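## Task

Carry the blue rack holding the tubes from the counter to the desk, and carry the empty yellow rack from the desk to the counter, passing through the door that closes by itself. When finished, both racks must stand upright, each tube must sit fully inserted in a hole of the blue rack, and the door must be closed. A rack or tube touching the floor means failure. Either robot or both may be used. At the end, open the grippers and move the robots away. A robot that falls over or is left leaning means failure.

## Robot and tools

ROBOTS. Two identical Hello Robot Stretch 4 units, r1 and r2, in a physics simulation. Each has an omni-wheel base, a lift that rides up a mast, an arm that telescopes straight forward from the lift, a wrist with yaw, pitch and roll, a two-finger gripper, and four cameras of its own. Height is about 1.6 m; the base edge lies within 0.23 m of the base origin. Each robot has one arm.

FRAMES. Base frame: origin on the floor below the base centre, x ahead, y to the left, z up. hand_pose is reported in this frame and marks a point between the open fingertips; with all wrist joints at 0 its axes line up with the base frame. Its printed value may be a little off. The odometry frame is where the base frame sat when the scene began. Every robot reports in its own frames, so relative placement of the two robots can only be judged from images, lidar_m and wrist_depth_mm.

execute_actions. Arguments: actions (a list holding one action, or empty to just read state and images) and cameras (list of names such as r1_head_camera, r1_head_left_camera, r1_head_right_camera, r1_wrist_camera, the same for r2, or all; omitted or null gives all, [] gives none). The single action is an object keyed by robot name, "r1" and/or "r2"; each robot gets its own block. Inside a block: base, joints, or both, plus optional pace and contact_limits; or end_of_arm on its own. Everything in one action starts at once.
- base: exactly one key, a relative move measured from the base's position in the latest reported state. translate_m: metres, straight ahead positive, -2 to 2. strafe_m: metres sideways, left positive, -2 to 2. rotate_rad: radians, counter-clockwise seen from above positive, -3.2 to 3.2.
- joints: absolute targets by name. lift_m 0 to 1.2 m; arm_m 0 to 0.55 m of extension; wrist_yaw_rad -1.134 to 4.276 (0 points ahead, positive turns left, 3.14 is stowed back, past 3.4 the arm may obstruct); wrist_pitch_rad -1.117 to 4.259 (0 level, 1.57 pointing down); wrist_roll_rad -1.117 to 4.259 (0 puts the fingers level with each other, positive turns clockwise viewed from behind); gripper_m -0.038 to 0.141 m, the fingertip gap (negative squeezes the tips together). Done tolerances: lift and arm 0.004, yaw and roll 0.02, pitch 0.05, gripper 0.004.
- pace: "slow", "default", "fast" or "max"; base speed 0.1/0.3/0.4/0.6 m/s and turning 1/2/3/4 rad/s respectively, reduced when the lift is above 0.2 (down to 0.3 m/s and 1 rad/s at 1.2).
- contact_limits: {"arm_m": value}, 0 gentlest to 0.75 firmest, default 0.5; the arm halts with contact_stop when it pushes past that.
- end_of_arm: "enable_torque" re-powers wrist or gripper motors that switched off.
A joint target outside its range is clamped and noted; any other bad value or unknown key rejects the whole call. Anything you omit may still be driving toward an earlier target. No action runs beyond 15 s. If a result reports a stop, the remaining calls in that same reply are skipped.

OTHER TOOLS. wait {seconds: 0 to 10} lets the scene run and returns state and images. zoom_image {camera, region [x0, y0, x1, y1]} enlarges part of that camera's latest full image, pixel coordinates from the top-left, at most 504 by 504. Head camera is 420x560, fisheye head cameras 420x672, wrist camera 616x392. read_manual {section: "licences"} returns licence text only. finished_scene {scene: number} ends the current scene permanently and reports success; the goal must already hold.

RESULTS. base_status and joint_status: "done"; "off_target" (resting short, maybe still pushing); "contact_stop_at_<key>" (blocked; that part goes slack, a slack lift may sink under load, slack wheels may roll); "limit_stop_at_<name>" such as own_body or tilt (more than 6 degrees lean, lift, arm and wheels go slack); "time_out"; "torque_fault" (wrist motor gave up and is limp). on_its_own covers what was not commanded; its "held at" is a target, not a position. lidar_m: 12 distances in metres, 30-degree sectors, first straight ahead then counter-clockwise (4th left, 7th behind, 10th right); "-" means nothing seen or closer than 0.25 m; glass and thin legs may be missed. wrist_depth_mm: 7x7 grid of depths, 100 to 2000 mm, read from top-left. base_odometry counts wheel turns, heading -3.142 to 3.142, left positive. If turned_by_wheels and turned_by_imu differ by over about 0.1 rad, the base slipped or struck something. base_tilt in degrees, forward and right positive, with a fixed bias up to 1.5. motor_effort is percent of maximum, peak in brackets; wheel positive means turning right. The pictures line lists the order of the images.

GRIPPING. Close to a gap smaller than the object; tighter pulls it toward the wrist. Gripper reading and "done" do not prove a hold; check images and the gripper effort. Tips pressed into a surface can jam; raise the lift.

AVOID. Robots touching each other: a firm press fails the run, and once bases touch, even millimetres more pushes hard. Two robots jointly carrying something may travel up to about 3 cm apart per metre, which can topple one. Driving or turning with over 1 kg held and arm beyond 0.2 can tip a robot, worse at fast paces; so can steady pushing with a high gripper. A level gripper carrying more than about 2 kg faults the wrist. Tilting the gripper up (pitch below -0.2) while rolled (roll below -0.4 or above 4) risks self-collision. To unfold at the start, send lift_m 0.4 with wrist_yaw_rad 0. Objects may occasionally get nudged by outside forces. Avoid drops, slams and hard impacts; never let racks or tubes reach the floor; leave the door closed.

Each tool is called after "Emit:" as a command line: name --argument value for each argument, lists and objects as JSON in quotes; but a table of rows of numbers goes row by row, as --pt "numbers of a row", without its own name.

## Session

I'll start by looking at the scene.

Emit:
execute_actions --actions '[]'

Scene clock: 0.00 s.
r1.base_odometry: x=+0.000 y=+0.000 heading=+0.000 (m, m, rad; r1's odometry frame)
r1.turned_by_wheels: +0.000 (rad since the last result)
r1.turned_by_imu: +0.000 (rad since the last result)
r1.base_tilt: forward=+0.1 right=+0.7 (deg)
r1.lidar_m: 1.08 1.26 1.15 1.15 1.37 2.48 0.83 0.98 0.83 0.83 1.00 1.07
r1.base_status: not commanded
r1.joint_positions: lift_m=+0.226 arm_m=-0.002 wrist_yaw_rad=+3.140 wrist_pitch_rad=+0.001 wrist_roll_rad=-0.001 gripper_m=+0.057
r1.joint_status: not commanded
r1.motor_effort: lift_m=+21 arm_m=+0 wrist_yaw_rad=-1 wrist_pitch_rad=-7 wrist_roll_rad=-1 gripper_m=-2 wheel_0=-1 wheel_1=-1 wheel_2=+0 (%)
r1.hand_pose: x=-0.1193 y=+0.0879 z=+0.4039 quat_wxyz=(+0.001, -0.001, +0.000, +1.000) (m; r1's base frame)
r1.wrist_depth_mm: - 137 1098 1138 - - - / - 127 216 1808 - - - / - 126 181 - - - - / 109 139 286 - - - - / 224 1366 1661 - - - - / 1042 1281 194 1430 193 1308 1255 / 931 1008 1008 121 1008 891 917
r2.base_odometry: x=+0.000 y=+0.000 heading=+0.000 (m, m, rad; r2's odometry frame)
r2.turned_by_wheels: +0.000 (rad since the last result)
r2.turned_by_imu: +0.000 (rad since the last result)
r2.base_tilt: forward=-0.3 right=+0.2 (deg)
r2.lidar_m: 1.72 1.97 1.89 1.23 0.92 0.88 0.93 1.26 1.18 1.25 1.77 1.71
r2.base_status: not commanded
r2.joint_positions: lift_m=+0.277 arm_m=+0.003 wrist_yaw_rad=+3.049 wrist_pitch_rad=-0.011 wrist_roll_rad=+0.015 gripper_m=+0.057
r2.joint_status: not commanded
r2.motor_effort: lift_m=+19 arm_m=+0 wrist_yaw_rad=+2 wrist_pitch_rad=-6 wrist_roll_rad=+0 gripper_m=-4 wheel_0=+0 wheel_1=+0 wheel_2=+0 (%)
r2.hand_pose: x=-0.1056 y=+0.1137 z=+0.4584 quat_wxyz=(+0.046, +0.006, +0.007, +0.999) (m; r2's base frame)
r2.wrist_depth_mm: - 142 1182 1042 931 842 788 / - 141 1118 1060 946 842 788 / 106 140 248 1042 946 842 788 / 120 141 1118 1042 931 842 788 / 1205 1336 1182 1042 946 854 788 / 1255 1366 197 1042 190 842 788 / 1160 1182 1078 150 917 820 778
pictures: r1_head_camera, r1_head_left_camera, r1_head_right_camera, r1_wrist_camera, r2_head_camera, r2_head_left_camera, r2_head_right_camera, r2_wrist_camera
Images, in order (width x height): r1_head_camera 420x560, r1_head_left_camera 420x672, r1_head_right_camera 420x672, r1_wrist_camera 616x392, r2_head_camera 420x560, r2_head_left_camera 420x672, r2_head_right_camera 420x672, r2_wrist_camera 616x392.

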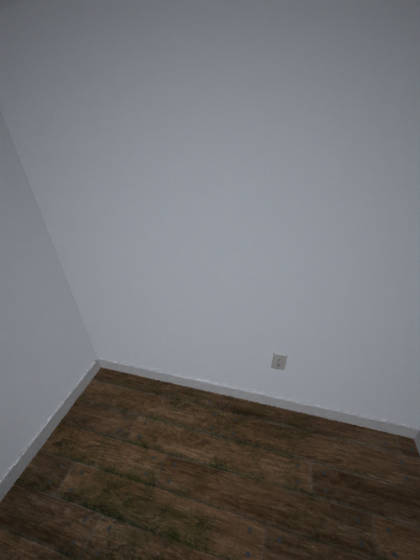

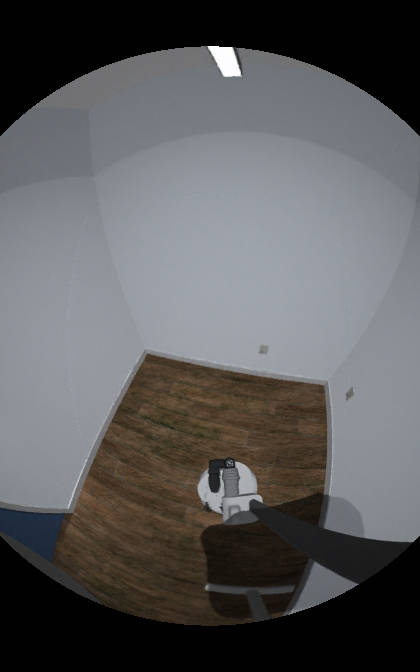

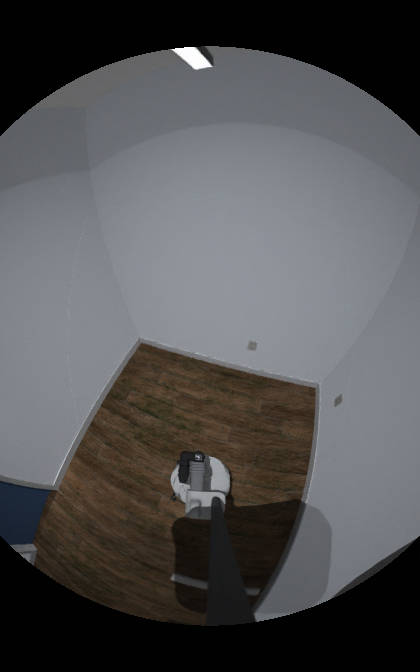

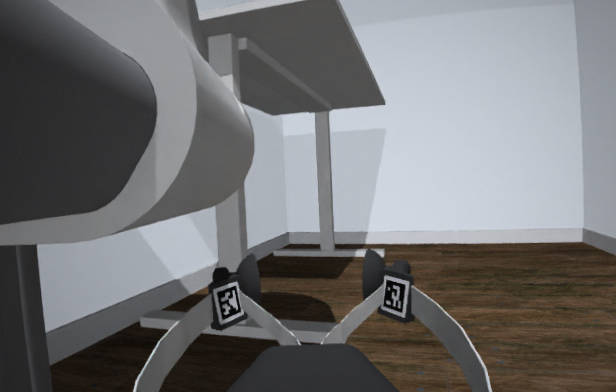

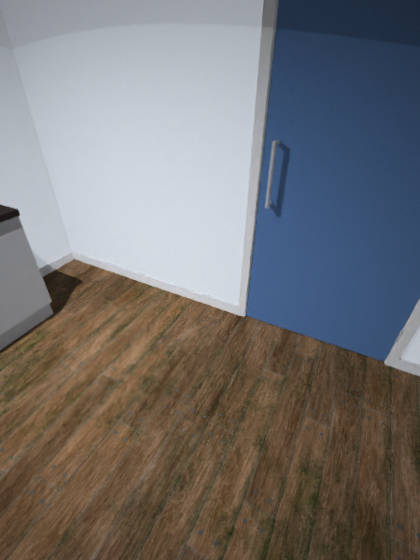

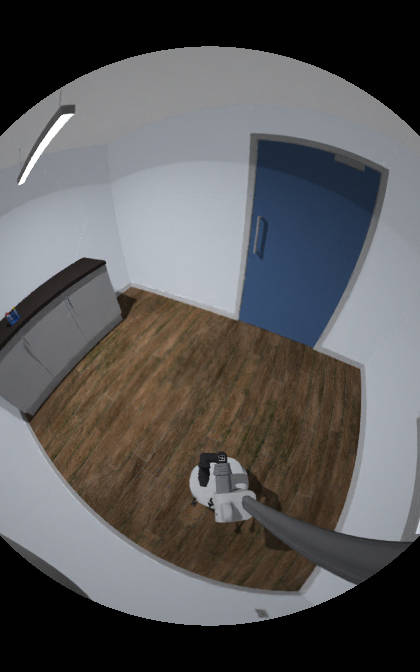

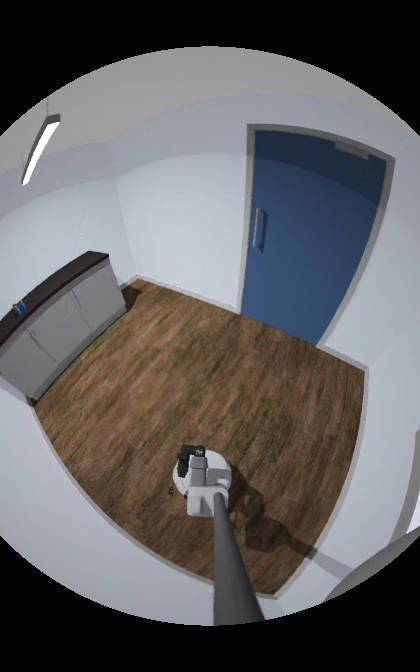

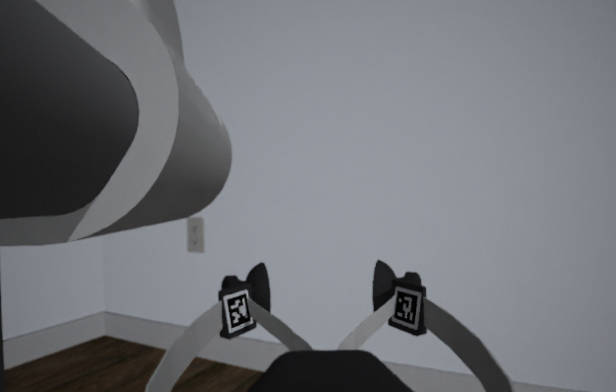

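Emit:
zoom_image --camera "r2_head_left_camera" --region '[0, 240, 160, 430]'

Emit:
zoom_image --camera "r2_head_left_camera" --region '[210, 110, 420, 380]'

Emit:
zoom_image --camera "r1_head_right_camera" --region '[0, 430, 210, 630]'

Region (0, 240, 160, 430) of r2_head_left_camera's 420x672 image, scaled by 2.653, with more detail than that image has; it fills the left 424 columns of this view, and the rest is white.

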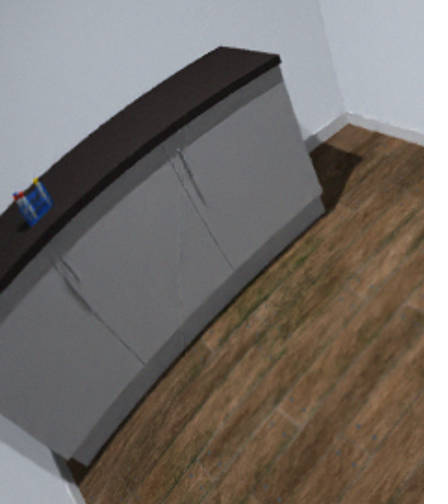

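Region (210, 110, 420, 380) of r2_head_left_camera's 420x672 image, scaled by 1.867, with more detail than that image has.

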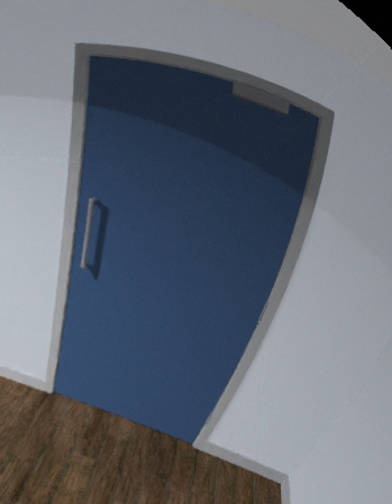

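Region (0, 430, 210, 630) of r1_head_right_camera's 420x672 image, scaled by 2.400, with more detail than that image has; it fills the top 480 rows of this view, and the rest is white.

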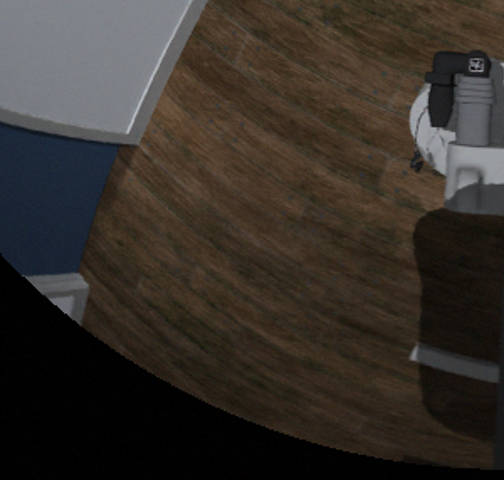

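Emit:
zoom_image --camera "r2_head_camera" --region '[220, 260, 420, 400]'

Emit:
zoom_image --camera "r2_head_camera" --region '[0, 180, 160, 360]'

Emit:
zoom_image --camera "r2_head_right_camera" --region '[0, 280, 60, 340]'

Region (220, 260, 420, 400) of r2_head_camera's 420x560 image, scaled by 2.520, with more detail than that image has; it fills the top 353 rows of this view, and the rest is white.

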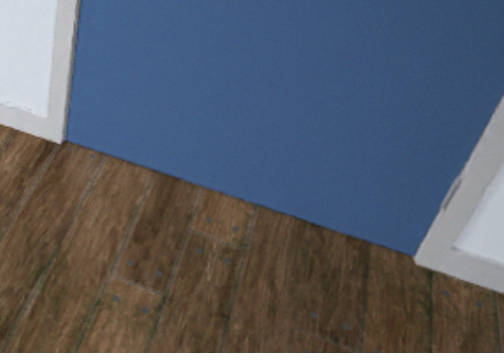

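Region (0, 180, 160, 360) of r2_head_camera's 420x560 image, scaled by 2.800, with more detail than that image has.

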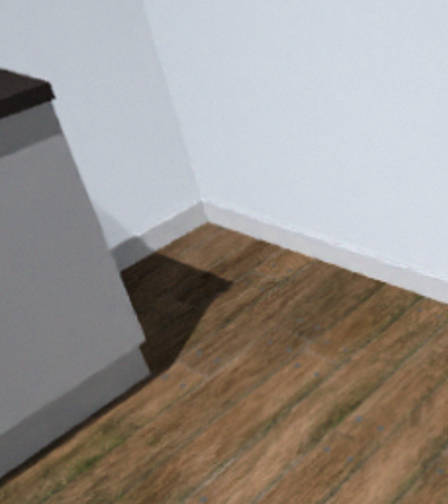

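Region (0, 280, 60, 340) of r2_head_right_camera's 420x672 image, scaled by 8.400, with more detail than that image has.

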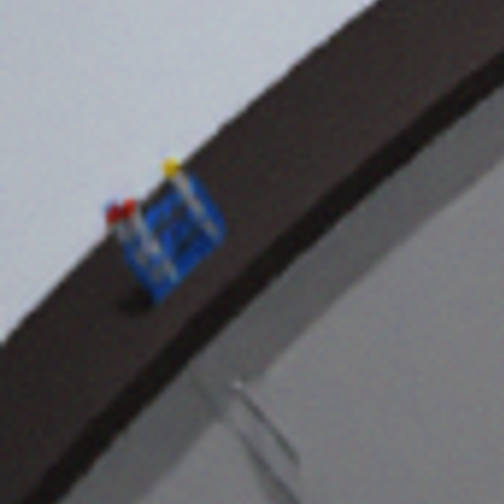

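Emit:
execute_actions --actions '[{"r1": {"base": {"rotate_rad": 2.88}, "joints": {"lift_m": 0.7, "wrist_yaw_rad": 0, "gripper_m": 0.13}, "pace": "fast"}, "r2": {"base": {"rotate_rad": 1.10}, "joints": {"lift_m": 0.85, "wrist_yaw_rad": 0, "gripper_m": 0.13}, "pace": "fast"}}]'

Scene clock: 63.47 s.
r1.base_odometry: x=+0.000 y=+0.000 heading=+2.880 (m, m, rad; r1's odometry frame)
r1.turned_by_wheels: +2.880 (rad since the last result)
r1.turned_by_imu: +2.871 (rad since the last result)
r1.base_tilt: forward=-0.1 right=+0.9 (deg)
r1.lidar_m: 0.83 0.88 0.86 0.79 0.88 1.11 1.07 1.12 1.21 1.14 1.19 1.82
r1.base_status: done
r1.joint_positions: lift_m=+0.700 arm_m=-0.002 wrist_yaw_rad=+0.000 wrist_pitch_rad=+0.001 wrist_roll_rad=-0.001 gripper_m=+0.130
r1.joint_status: all done
r1.motor_effort: lift_m=+23(26) arm_m=+0(0) wrist_yaw_rad=-2(10) wrist_pitch_rad=-8(9) wrist_roll_rad=-1(1) gripper_m=+0(3) wheel_0=-2(10) wheel_1=+0(10) wheel_2=+0(10) (%)
r1.hand_pose: x=+0.4576 y=-0.0873 z=+0.8776 quat_wxyz=(+1.000, +0.000, +0.001, +0.000) (m; r1's base frame)
r1.wrist_depth_mm: 1366 1921 - - - - 1576 / 1366 1863 - - - - 1661 / 1366 1921 - - - - 1661 / 759 1078 - - - - 1708 / 759 1756 - - - - 1708 / 768 778 - - - - 1708 / 1138 1708 - 123 - 1921 1661
r2.base_odometry: x=+0.000 y=+0.000 heading=+1.100 (m, m, rad; r2's odometry frame)
r2.turned_by_wheels: +1.100 (rad since the last result)
r2.turned_by_imu: +1.114 (rad since the last result)
r2.base_tilt: forward=-0.2 right=+0.2 (deg)
r2.lidar_m: 1.89 1.18 0.91 0.86 0.93 1.24 1.18 1.25 1.75 1.72 1.79 1.92
r2.base_status: done
r2.joint_positions: lift_m=+0.850 arm_m=+0.003 wrist_yaw_rad=+0.001 wrist_pitch_rad=-0.011 wrist_roll_rad=+0.015 gripper_m=+0.130
r2.joint_status: all done
r2.motor_effort: lift_m=+22(23) arm_m=+0(0) wrist_yaw_rad=-1(6) wrist_pitch_rad=-6(6) wrist_roll_rad=-2(1) gripper_m=+0(6) wheel_0=+0(6) wheel_1=+2(7) wheel_2=+1(11) (%)
r2.hand_pose: x=+0.4622 y=-0.0872 z=+1.0311 quat_wxyz=(+1.000, +0.007, -0.005, +0.000) (m; r2's base frame)
r2.wrist_depth_mm: 1229 1708 - - - - - / 1229 1708 - - - - - / 1229 1756 - - - - - / 1229 1756 - - - - - / 1205 1708 1756 1708 1661 1618 - / 1229 1499 213 1618 1661 210 - / 1205 1576 1708 147 1618 1618 -
pictures: r1_head_camera, r1_head_left_camera, r1_head_right_camera, r1_wrist_camera, r2_head_camera, r2_head_left_camera, r2_head_right_camera, r2_wrist_camera
Images, in order (width x height): r1_head_camera 420x560, r1_head_left_camera 420x672, r1_head_right_camera 420x672, r1_wrist_camera 616x392, r2_head_camera 420x560, r2_head_left_camera 420x672, r2_head_right_camera 420x672, r2_wrist_camera 616x392.

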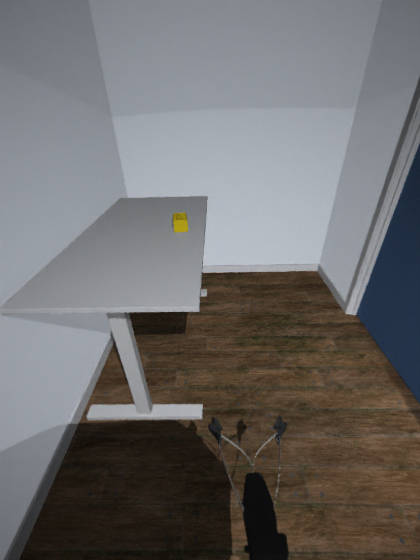

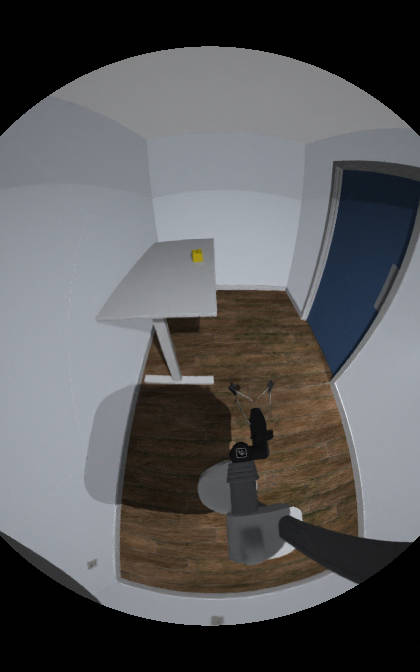

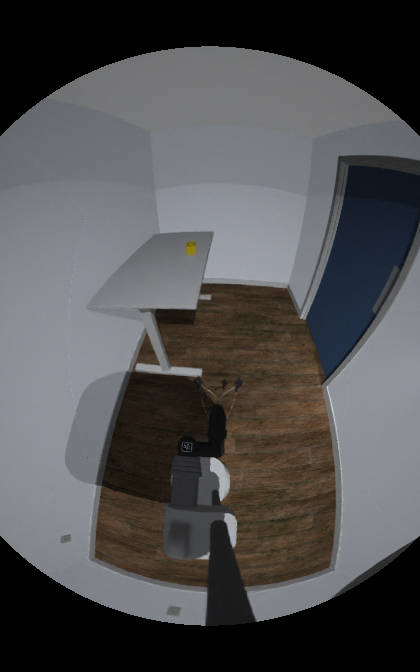

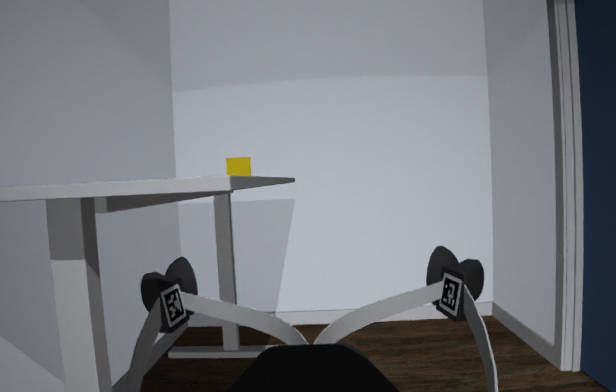

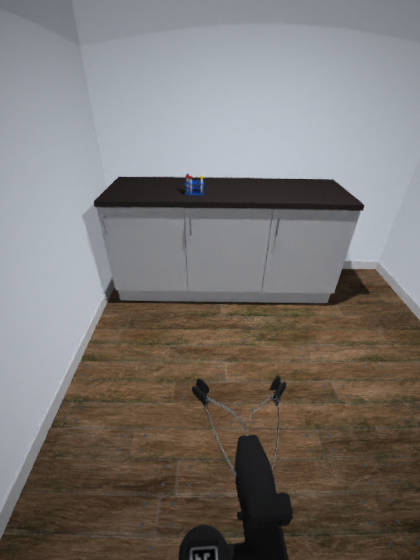

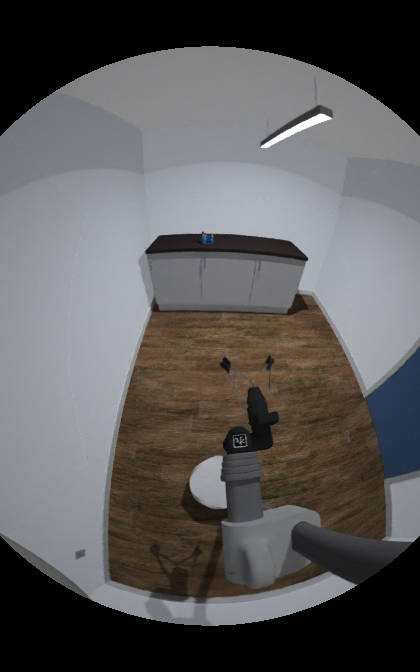

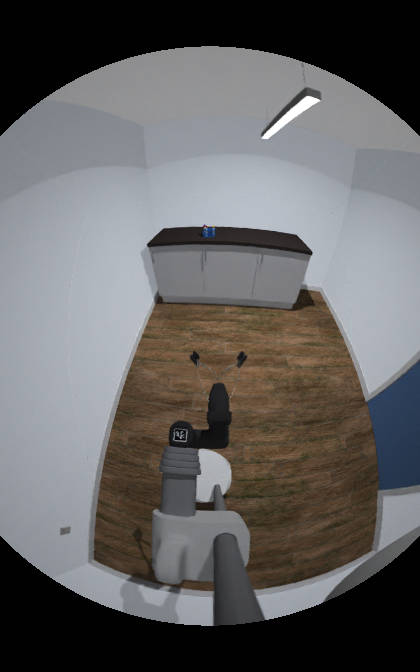

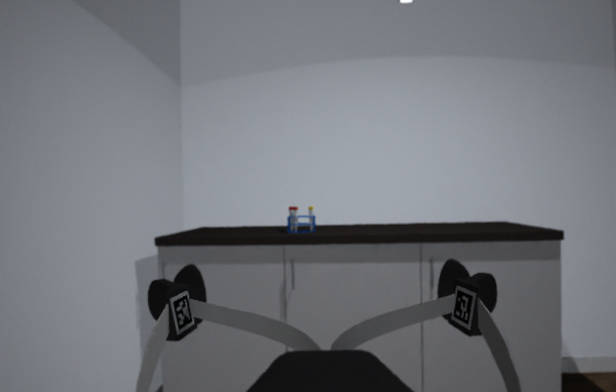

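Emit:
zoom_image --camera "r1_head_camera" --region '[140, 185, 230, 255]'

Emit:
zoom_image --camera "r2_head_camera" --region '[160, 160, 230, 215]'

Emit:
zoom_image --camera "r2_wrist_camera" --region '[260, 190, 340, 250]'

Emit:
zoom_image --camera "r1_wrist_camera" --region '[190, 135, 310, 215]'

Region (140, 185, 230, 255) of r1_head_camera's 420x560 image, scaled by 5.600, with more detail than that image has.

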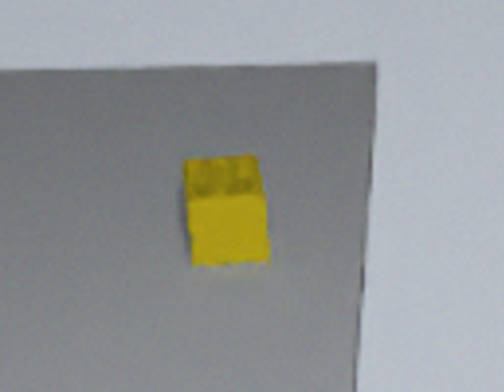

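Region (160, 160, 230, 215) of r2_head_camera's 420x560 image, scaled by 7.200, with more detail than that image has; it fills the top 396 rows of this view, and the rest is white.

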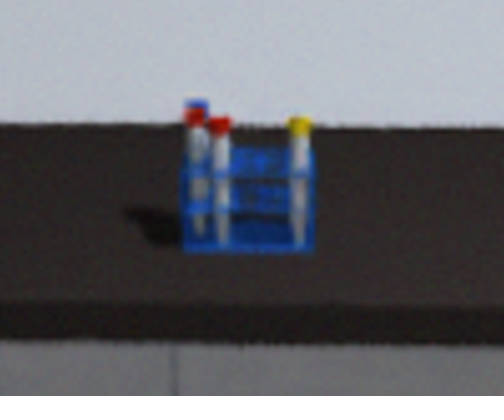

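Region (260, 190, 340, 250) of r2_wrist_camera's 616x392 image, scaled by 6.300; it fills the top 378 rows of this view, and the rest is white.

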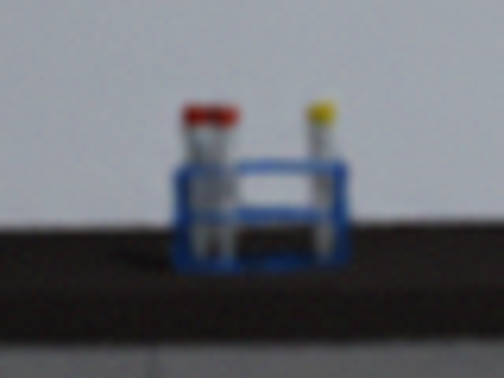

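Region (190, 135, 310, 215) of r1_wrist_camera's 616x392 image, scaled by 4.200.

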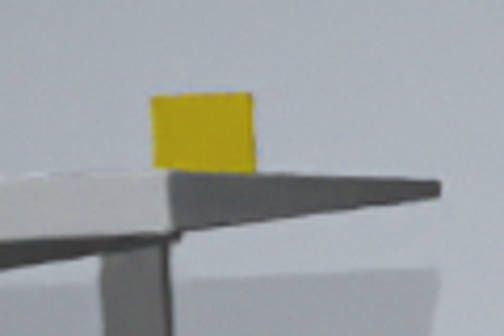

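Emit:
execute_actions --actions '[{"r1": {"base": {"strafe_m": -0.5}, "pace": "fast"}, "r2": {"base": {"strafe_m": 0.17}, "joints": {"wrist_yaw_rad": -0.09}, "pace": "fast"}}]' --cameras '["r1_head_camera", "r2_head_camera"]'

Emit:
execute_actions --actions '[{"r1": {"base": {"translate_m": 1.49}, "joints": {"lift_m": 0.88, "wrist_pitch_rad": 0.25, "gripper_m": 0.141}, "pace": "fast"}, "r2": {"base": {"translate_m": 1.3}, "joints": {"lift_m": 0.88, "wrist_pitch_rad": 0.25, "gripper_m": 0.141}, "pace": "fast"}}]' --cameras '["r1_head_left_camera", "r2_head_camera", "r2_wrist_camera"]'

Scene clock: 143.93 s.
r1.base_odometry: x=+0.129 y=+0.483 heading=+2.880 (m, m, rad; r1's odometry frame)
r1.turned_by_wheels: +0.000 (rad since the last result)
r1.turned_by_imu: -0.002 (rad since the last result)
r1.base_tilt: forward=+0.1 right=+0.6 (deg)
r1.lidar_m: 1.97 0.99 1.26 1.31 1.40 1.12 1.08 0.93 0.69 0.64 0.70 0.98
r1.base_status: done
r1.joint_positions: lift_m=+0.700 arm_m=-0.002 wrist_yaw_rad=+0.000 wrist_pitch_rad=+0.001 wrist_roll_rad=-0.001 gripper_m=+0.130
r1.joint_status: not commanded
r1.motor_effort: lift_m=+22(23) arm_m=+0(0) wrist_yaw_rad=-1(2) wrist_pitch_rad=-8(8) wrist_roll_rad=-1(2) gripper_m=+1(1) wheel_0=-2(11) wheel_1=+3(13) wheel_2=+0(3) (%)
r1.hand_pose: x=+0.4575 y=-0.0874 z=+0.8777 quat_wxyz=(+1.000, +0.000, +0.001, +0.000) (m; r1's base frame)
r1.wrist_depth_mm: - - - - - 1430 960 / - - - - - 1499 1008 / - - - - - 1464 1008 / 1983 - - - - 1576 1042 / - - - - - 1336 1042 / 1983 - - - - 1366 1042 / 1921 1921 - 123 - 1464 1078
r2.base_odometry: x=-0.152 y=+0.077 heading=+1.100 (m, m, rad; r2's odometry frame)
r2.turned_by_wheels: +0.000 (rad since the last result)
r2.turned_by_imu: +0.002 (rad since the last result)
r2.base_tilt: forward=-0.3 right=+0.2 (deg)
r2.lidar_m: 1.89 0.99 0.73 0.70 0.76 1.09 1.16 1.27 1.86 1.88 2.00 1.94
r2.base_status: done
r2.joint_positions: lift_m=+0.850 arm_m=+0.003 wrist_yaw_rad=-0.090 wrist_pitch_rad=-0.011 wrist_roll_rad=+0.015 gripper_m=+0.130
r2.joint_status: all done
r2.motor_effort: lift_m=+22(22) arm_m=+0(0) wrist_yaw_rad=+1(1) wrist_pitch_rad=-6(7) wrist_roll_rad=-1(1) gripper_m=+1(2) wheel_0=+0(9) wheel_1=-2(10) wheel_2=+1(0) (%)
r2.hand_pose: x=+0.4531 y=-0.1129 z=+1.0311 quat_wxyz=(+0.999, +0.007, -0.006, -0.045) (m; r2's base frame)
r2.wrist_depth_mm: 1160 1756 - - - - - / 1182 1808 - - - - - / 1160 1756 - - - - - / 1160 1756 - - - - - / 1138 1661 1708 1708 1661 1661 - / 1160 1430 213 1661 1661 210 - / 1118 1499 1708 147 1661 1661 -
pictures: r1_head_camera, r2_head_camera
Images, in order (width x height): r1_head_camera 420x560, r2_head_camera 420x560.

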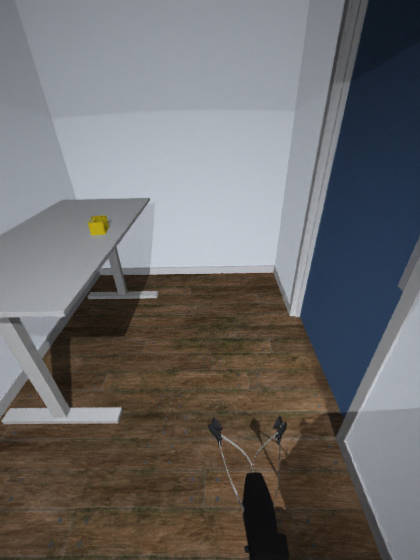

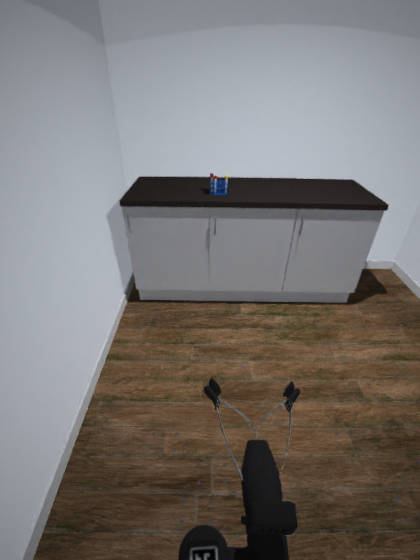

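Scene clock: 149.00 s.
r1.base_odometry: x=-1.310 y=+0.868 heading=+2.880 (m, m, rad; r1's odometry frame)
r1.turned_by_wheels: +0.000 (rad since the last result)
r1.turned_by_imu: -0.007 (rad since the last result)
r1.base_tilt: forward=-0.1 right=+0.4 (deg)
r1.lidar_m: 1.08 0.66 0.51 0.49 0.51 0.78 2.51 0.97 0.80 0.73 0.80 1.04
r1.base_status: done
r1.joint_positions: lift_m=+0.880 arm_m=-0.002 wrist_yaw_rad=+0.000 wrist_pitch_rad=+0.252 wrist_roll_rad=-0.001 gripper_m=+0.141
r1.joint_status: all done
r1.motor_effort: lift_m=+22(25) arm_m=+0(0) wrist_yaw_rad=-1(2) wrist_pitch_rad=-8(9) wrist_roll_rad=-1(1) gripper_m=+0(0) wheel_0=+0(8) wheel_1=+0(9) wheel_2=+1(15) (%)
r1.hand_pose: x=+0.4484 y=-0.0874 z=+0.9860 quat_wxyz=(+0.992, +0.000, +0.126, +0.000) (m; r1's base frame)
r1.wrist_depth_mm: 866 831 854 842 842 842 842 / 891 891 878 891 866 878 866 / 931 931 946 917 904 917 904 / 976 976 976 976 960 960 946 / 1042 1008 1008 1008 991 991 976 / 1078 1042 1060 1060 1042 1025 991 / 1160 1138 1098 120 1118 1098 991
r2.base_odometry: x=+0.438 y=+1.236 heading=+1.100 (m, m, rad; r2's odometry frame)
r2.turned_by_wheels: +0.000 (rad since the last result)
r2.turned_by_imu: -0.005 (rad since the last result)
r2.base_tilt: forward=-0.3 right=+0.3 (deg)
r2.lidar_m: 0.60 0.65 0.67 0.63 0.69 0.98 2.51 2.65 2.03 1.94 0.84 0.61
r2.base_status: done
r2.joint_positions: lift_m=+0.880 arm_m=+0.003 wrist_yaw_rad=-0.090 wrist_pitch_rad=+0.252 wrist_roll_rad=+0.015 gripper_m=+0.141
r2.joint_status: all done
r2.motor_effort: lift_m=+22(26) arm_m=+0(0) wrist_yaw_rad=+0(1) wrist_pitch_rad=-5(3) wrist_roll_rad=+0(1) gripper_m=+1(5) wheel_0=-1(7) wheel_1=+0(8) wheel_2=+1(11) (%)
r2.hand_pose: x=+0.4441 y=-0.1121 z=+0.9860 quat_wxyz=(+0.991, +0.013, +0.125, -0.045) (m; r2's base frame)
r2.wrist_depth_mm: 917 917 917 931 946 946 946 / 946 946 960 976 960 976 976 / 976 976 991 976 1008 991 1008 / 759 741 723 574 621 668 654 / 477 469 459 455 445 436 430 / 452 418 418 424 421 196 455 / 469 466 469 146 469 477 477
pictures: r1_head_left_camera, r2_head_camera, r2_wrist_camera
Images, in order (width x height): r1_head_left_camera 420x672, r2_head_camera 420x560, r2_wrist_camera 616x392.

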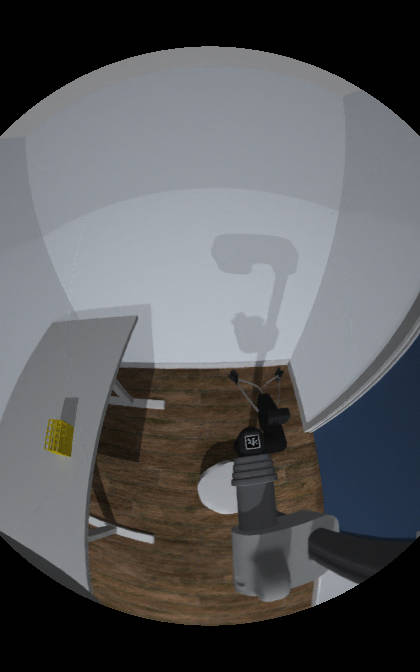

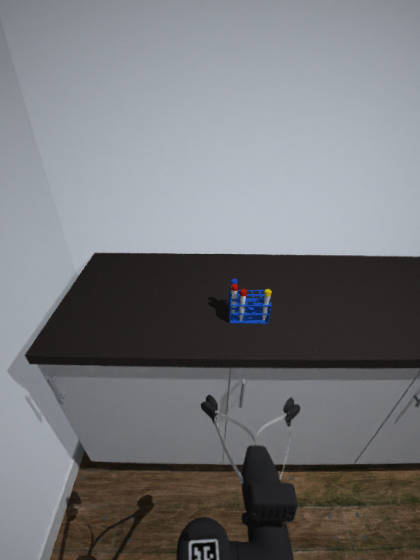

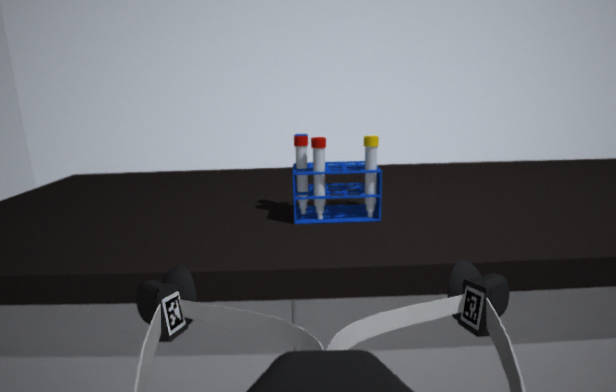

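Emit:
zoom_image --camera "r2_head_camera" --region '[190, 260, 320, 440]'

Emit:
zoom_image --camera "r2_wrist_camera" --region '[260, 120, 420, 240]'

Emit:
zoom_image --camera "r2_head_camera" --region '[0, 240, 420, 400]'

Region (190, 260, 320, 440) of r2_head_camera's 420x560 image, scaled by 2.800, with more detail than that image has.

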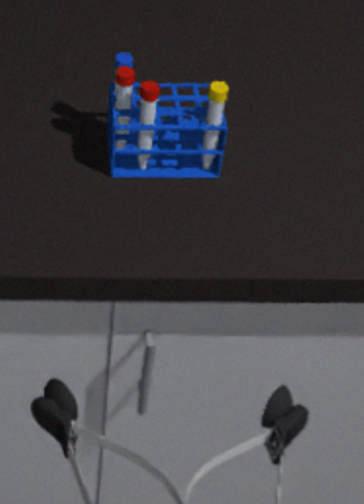

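Region (260, 120, 420, 240) of r2_wrist_camera's 616x392 image, scaled by 3.150; it fills the top 378 rows of this view, and the rest is white.

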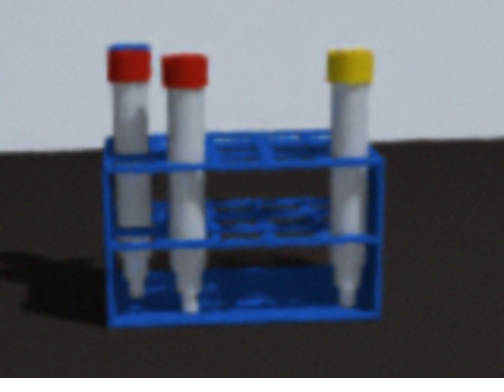

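Region (0, 240, 420, 400) of r2_head_camera's 420x560 image, scaled by 1.200, with more detail than that image has; it fills the top 192 rows of this view, and the rest is white.

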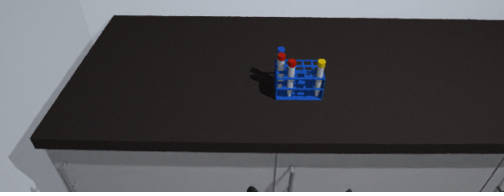

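Emit:
execute_actions --actions '[{"r1": {"base": {"rotate_rad": 1.58}, "pace": "fast"}, "r2": {"base": {"strafe_m": -0.043}, "joints": {"wrist_roll_rad": 0.0, "arm_m": 0.2}, "pace": "default"}}]' --cameras '["r1_head_camera", "r1_wrist_camera", "r2_head_camera", "r2_wrist_camera"]'

Scene clock: 215.07 s.
r1.base_odometry: x=-1.310 y=+0.868 heading=-1.823 (m, m, rad; r1's odometry frame)
r1.turned_by_wheels: +1.580 (rad since the last result)
r1.turned_by_imu: +1.575 (rad since the last result)
r1.base_tilt: forward=+0.0 right=+0.5 (deg)
r1.lidar_m: 0.45 0.53 0.76 2.38 0.94 0.81 0.76 0.78 1.07 1.13 0.68 0.51
r1.base_status: done
r1.joint_positions: lift_m=+0.880 arm_m=-0.002 wrist_yaw_rad=+0.000 wrist_pitch_rad=+0.252 wrist_roll_rad=-0.001 gripper_m=+0.141
r1.joint_status: not commanded
r1.motor_effort: lift_m=+22(22) arm_m=+0(0) wrist_yaw_rad=-2(2) wrist_pitch_rad=-8(8) wrist_roll_rad=-1(1) gripper_m=+2(0) wheel_0=-3(8) wheel_1=+0(7) wheel_2=+0(9) (%)
r1.hand_pose: x=+0.4484 y=-0.0874 z=+0.9860 quat_wxyz=(+0.992, +0.000, +0.126, +0.000) (m; r1's base frame)
r1.wrist_depth_mm: 1025 1008 1008 976 976 976 976 / 1060 1042 1025 1042 1025 1042 1008 / 1098 1078 1042 1008 946 904 854 / 585 569 544 462 452 484 473 / 375 366 362 353 343 329 322 / 315 306 301 300 298 294 1182 / 809 1336 1308 120 1281 1281 1255
r2.base_odometry: x=+0.476 y=+1.216 heading=+1.100 (m, m, rad; r2's odometry frame)
r2.turned_by_wheels: +0.000 (rad since the last result)
r2.turned_by_imu: +0.001 (rad since the last result)
r2.base_tilt: forward=-0.2 right=+0.2 (deg)
r2.lidar_m: 0.60 0.63 0.70 0.66 0.71 1.03 2.51 2.60 1.99 1.92 0.83 0.63
r2.base_status: done
r2.joint_positions: lift_m=+0.880 arm_m=+0.199 wrist_yaw_rad=-0.090 wrist_pitch_rad=+0.252 wrist_roll_rad=+0.000 gripper_m=+0.141
r2.joint_status: all done
r2.motor_effort: lift_m=+22(22) arm_m=+8(10) wrist_yaw_rad=+2(1) wrist_pitch_rad=-6(6) wrist_roll_rad=-1(1) gripper_m=+1(0) wheel_0=-1(5) wheel_1=+0(8) wheel_2=+0(2) (%)
r2.hand_pose: x=+0.6398 y=-0.1122 z=+0.9860 quat_wxyz=(+0.991, +0.006, +0.126, -0.045) (m; r2's base frame)
r2.wrist_depth_mm: 732 732 741 741 741 750 759 / 759 768 778 778 768 778 788 / 798 798 798 798 809 809 809 / 723 707 699 410 615 676 661 / 459 455 452 379 407 439 436 / 334 303 300 332 330 196 324 / 268 253 264 146 260 257 260
pictures: r1_head_camera, r1_wrist_camera, r2_head_camera, r2_wrist_camera
Images, in order (width x height): r1_head_camera 420x560, r1_wrist_camera 616x392, r2_head_camera 420x560, r2_wrist_camera 616x392.

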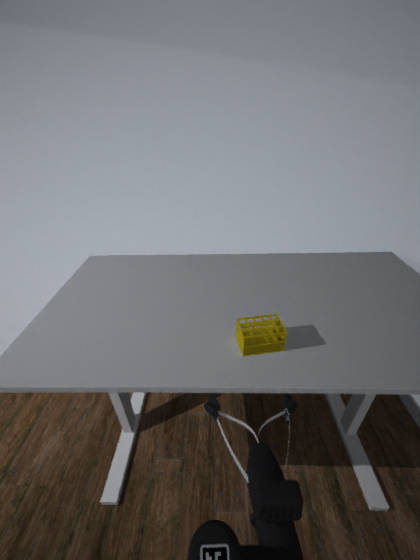

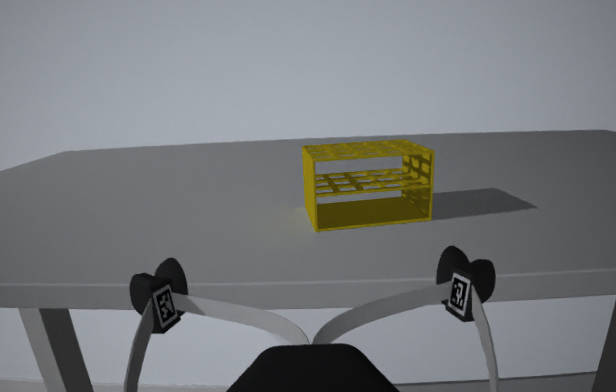

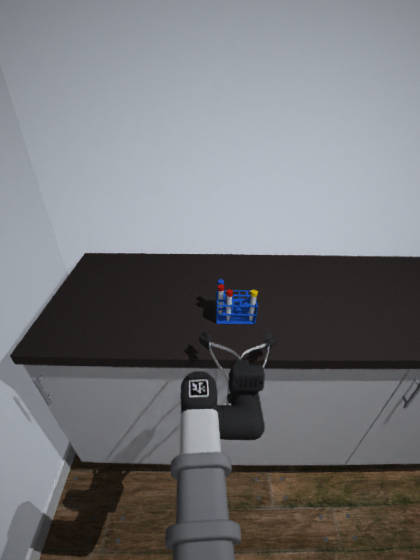

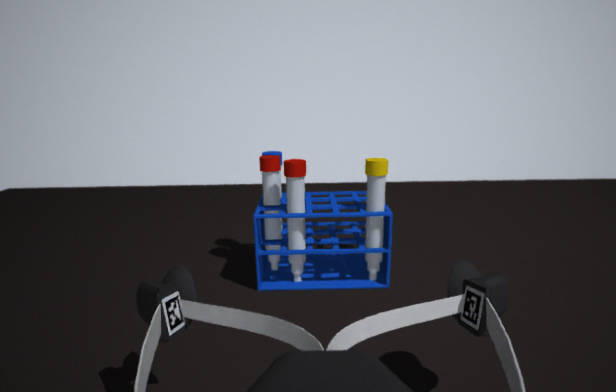

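Emit:
zoom_image --camera "r2_wrist_camera" --region '[230, 140, 430, 310]'

Emit:
zoom_image --camera "r2_head_camera" --region '[170, 270, 300, 420]'

Emit:
zoom_image --camera "r1_head_camera" --region '[190, 300, 330, 450]'

Emit:
zoom_image --camera "r1_wrist_camera" --region '[270, 120, 470, 260]'

Region (230, 140, 430, 310) of r2_wrist_camera's 616x392 image, scaled by 2.520; it fills the top 428 rows of this view, and the rest is white.

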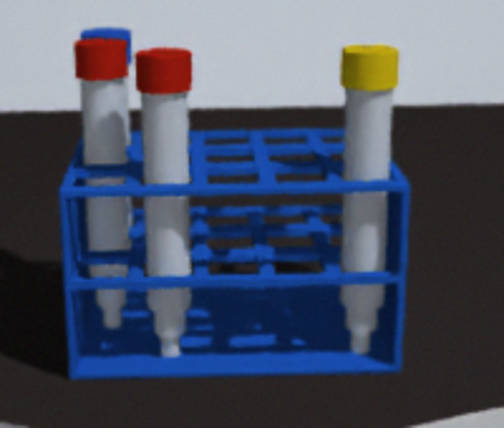

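Region (170, 270, 300, 420) of r2_head_camera's 420x560 image, scaled by 3.360, with more detail than that image has; it fills the left 437 columns of this view, and the rest is white.

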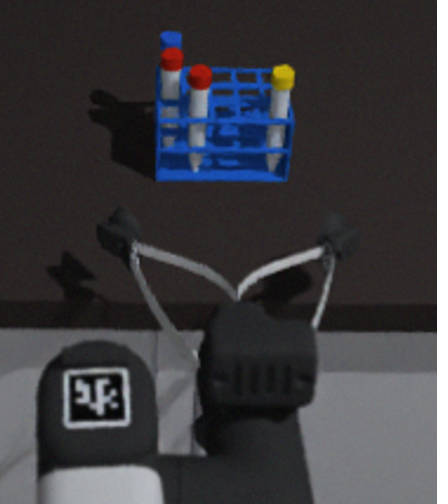

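Region (190, 300, 330, 450) of r1_head_camera's 420x560 image, scaled by 3.360, with more detail than that image has; it fills the left 470 columns of this view, and the rest is white.

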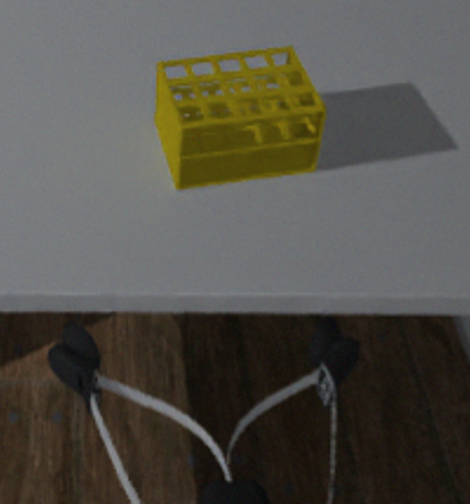

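Region (270, 120, 470, 260) of r1_wrist_camera's 616x392 image, scaled by 2.520; it fills the top 353 rows of this view, and the rest is white.

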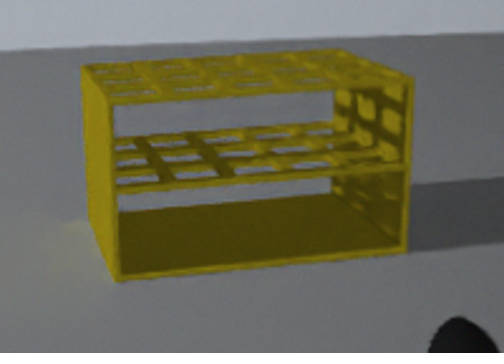

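Emit:
execute_actions --actions '[{"r1": {"base": {"rotate_rad": 0.12}}, "r2": {"base": {"strafe_m": -0.012}, "joints": {"lift_m": 0.84}}}]' --cameras '[]'

Emit:
execute_actions --actions '[{"r1": {"base": {"strafe_m": -0.14}, "joints": {"arm_m": 0.06}}, "r2": {"joints": {"arm_m": 0.30}}}]' --cameras '["r1_head_camera", "r1_wrist_camera", "r2_head_camera", "r2_wrist_camera"]'

Scene clock: 273.97 s.
r1.base_odometry: x=-1.310 y=+0.868 heading=-1.703 (m, m, rad; r1's odometry frame)
r1.turned_by_wheels: +0.120 (rad since the last result)
r1.turned_by_imu: +0.118 (rad since the last result)
r1.base_tilt: forward=+0.1 right=+0.7 (deg)
r1.lidar_m: 0.48 0.56 2.25 1.76 0.95 0.77 0.76 0.80 1.14 1.14 0.62 0.51
r1.base_status: done
r1.joint_positions: lift_m=+0.880 arm_m=-0.002 wrist_yaw_rad=+0.000 wrist_pitch_rad=+0.252 wrist_roll_rad=-0.001 gripper_m=+0.141
r1.joint_status: not commanded
r1.motor_effort: lift_m=+22(22) arm_m=+0(0) wrist_yaw_rad=-2(2) wrist_pitch_rad=-8(9) wrist_roll_rad=-1(1) gripper_m=-1(2) wheel_0=+0(8) wheel_1=-3(4) wheel_2=+1(5) (%)
r1.hand_pose: x=+0.4484 y=-0.0874 z=+0.9860 quat_wxyz=(+0.992, +0.000, +0.126, +0.000) (m; r1's base frame)
r1.wrist_depth_mm: 1118 1098 1025 1008 976 931 904 / 1160 1118 1078 1042 991 976 917 / 1182 1160 1060 1008 931 904 878 / 585 564 544 521 449 407 473 / 375 366 362 351 342 327 324 / 1430 327 307 296 289 274 683 / 1537 891 1366 120 1281 1229 1160
r2.base_odometry: x=+0.487 y=+1.211 heading=+1.100 (m, m, rad; r2's odometry frame)
r2.turned_by_wheels: +0.000 (rad since the last result)
r2.turned_by_imu: +0.001 (rad since the last result)
r2.base_tilt: forward=-0.2 right=+0.2 (deg)
r2.lidar_m: 0.62 0.68 0.72 0.69 0.73 1.06 2.49 2.60 1.96 1.91 0.83 0.65
r2.base_status: done
r2.joint_positions: lift_m=+0.840 arm_m=+0.199 wrist_yaw_rad=-0.090 wrist_pitch_rad=+0.252 wrist_roll_rad=+0.000 gripper_m=+0.141
r2.joint_status: all done
r2.motor_effort: lift_m=+15(19) arm_m=+8(8) wrist_yaw_rad=+0(0) wrist_pitch_rad=-6(5) wrist_roll_rad=-1(2) gripper_m=+0(1) wheel_0=+1(7) wheel_1=-1(6) wheel_2=+0(2) (%)
r2.hand_pose: x=+0.6398 y=-0.1122 z=+0.9466 quat_wxyz=(+0.991, +0.006, +0.126, -0.045) (m; r2's base frame)
r2.wrist_depth_mm: 741 741 750 741 750 750 759 / 759 768 759 778 778 778 788 / 788 798 798 788 788 809 809 / 564 564 500 392 484 530 525 / 359 359 353 351 351 345 342 / 262 236 237 260 258 196 253 / 216 216 216 147 215 216 217
pictures: none
No camera images: the call's "cameras" was empty. Leave "cameras" out to get every camera's image.

Scene clock: 275.63 s.
r1.base_odometry: x=-1.449 y=+0.886 heading=-1.703 (m, m, rad; r1's odometry frame)
r1.turned_by_wheels: +0.000 (rad since the last result)
r1.turned_by_imu: -0.001 (rad since the last result)
r1.base_tilt: forward=+0.0 right=+0.5 (deg)
r1.lidar_m: 0.50 0.51 0.85 1.79 1.01 0.81 0.76 0.83 1.02 0.98 0.59 0.49
r1.base_status: done
r1.joint_positions: lift_m=+0.880 arm_m=+0.059 wrist_yaw_rad=+0.000 wrist_pitch_rad=+0.252 wrist_roll_rad=-0.001 gripper_m=+0.141
r1.joint_status: all done
r1.motor_effort: lift_m=+22(22) arm_m=+6(7) wrist_yaw_rad=-1(2) wrist_pitch_rad=-8(9) wrist_roll_rad=-1(1) gripper_m=+3(0) wheel_0=-2(8) wheel_1=+1(10) wheel_2=+0(0) (%)
r1.hand_pose: x=+0.5092 y=-0.0874 z=+0.9860 quat_wxyz=(+0.992, +0.000, +0.126, +0.000) (m; r1's base frame)
r1.wrist_depth_mm: 1008 976 931 904 878 854 820 / 1060 1008 991 946 917 891 866 / 1078 1078 1008 976 931 904 842 / 585 564 492 436 452 480 469 / 373 366 359 343 338 327 320 / 273 245 243 264 236 228 245 / 246 234 227 120 213 203 202
r2.base_odometry: x=+0.487 y=+1.211 heading=+1.100 (m, m, rad; r2's odometry frame)
r2.turned_by_wheels: +0.000 (rad since the last result)
r2.turned_by_imu: +0.000 (rad since the last result)
r2.base_tilt: forward=-0.3 right=+0.2 (deg)
r2.lidar_m: 0.61 0.65 0.70 0.69 0.75 1.07 2.51 2.60 1.96 1.90 0.82 0.62
r2.base_status: not commanded
r2.joint_positions: lift_m=+0.840 arm_m=+0.299 wrist_yaw_rad=-0.090 wrist_pitch_rad=+0.252 wrist_roll_rad=+0.000 gripper_m=+0.141
r2.joint_status: all done
r2.motor_effort: lift_m=+15(15) arm_m=+8(9) wrist_yaw_rad=+1(2) wrist_pitch_rad=-6(6) wrist_roll_rad=-2(1) gripper_m=-2(2) wheel_0=+1(1) wheel_1=+0(0) wheel_2=+0(0) (%)
r2.hand_pose: x=+0.7398 y=-0.1122 z=+0.9466 quat_wxyz=(+0.991, +0.006, +0.126, -0.045) (m; r2's base frame)
r2.wrist_depth_mm: 654 654 654 654 661 654 668 / 668 668 676 676 683 683 691 / 691 691 691 707 699 715 715 / 564 559 500 262 283 530 521 / 357 357 310 296 296 345 342 / 262 236 235 256 256 196 253 / 210 198 207 147 204 201 208
pictures: r1_head_camera, r1_wrist_camera, r2_head_camera, r2_wrist_camera
Images, in order (width x height): r1_head_camera 420x560, r1_wrist_camera 616x392, r2_head_camera 420x560, r2_wrist_camera 616x392.

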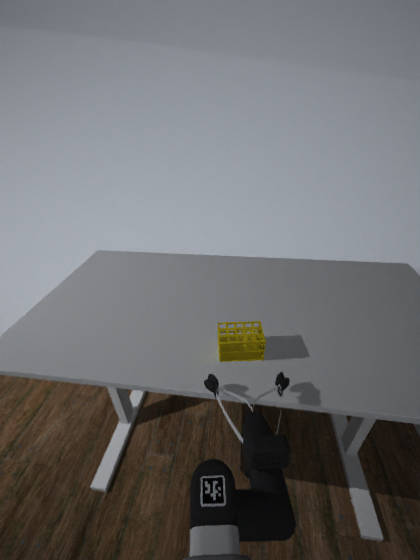

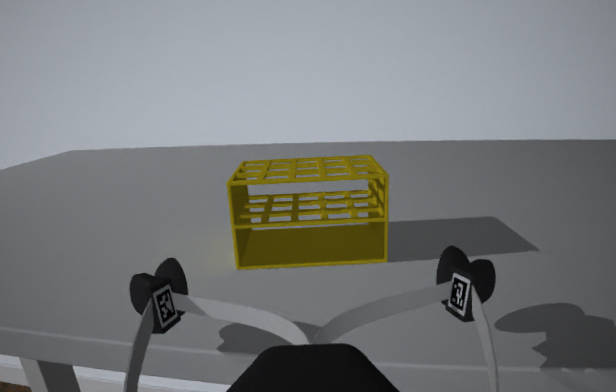

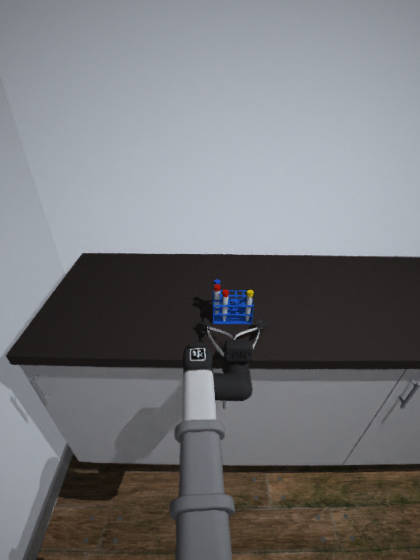

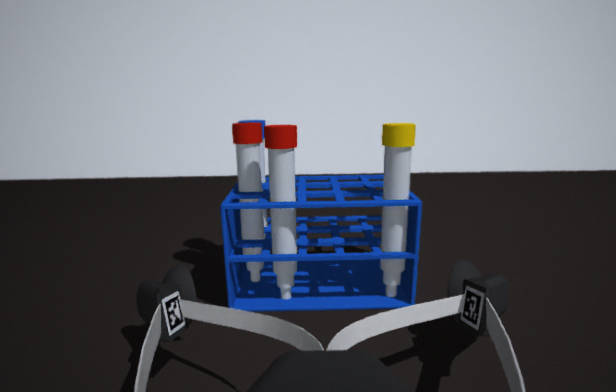

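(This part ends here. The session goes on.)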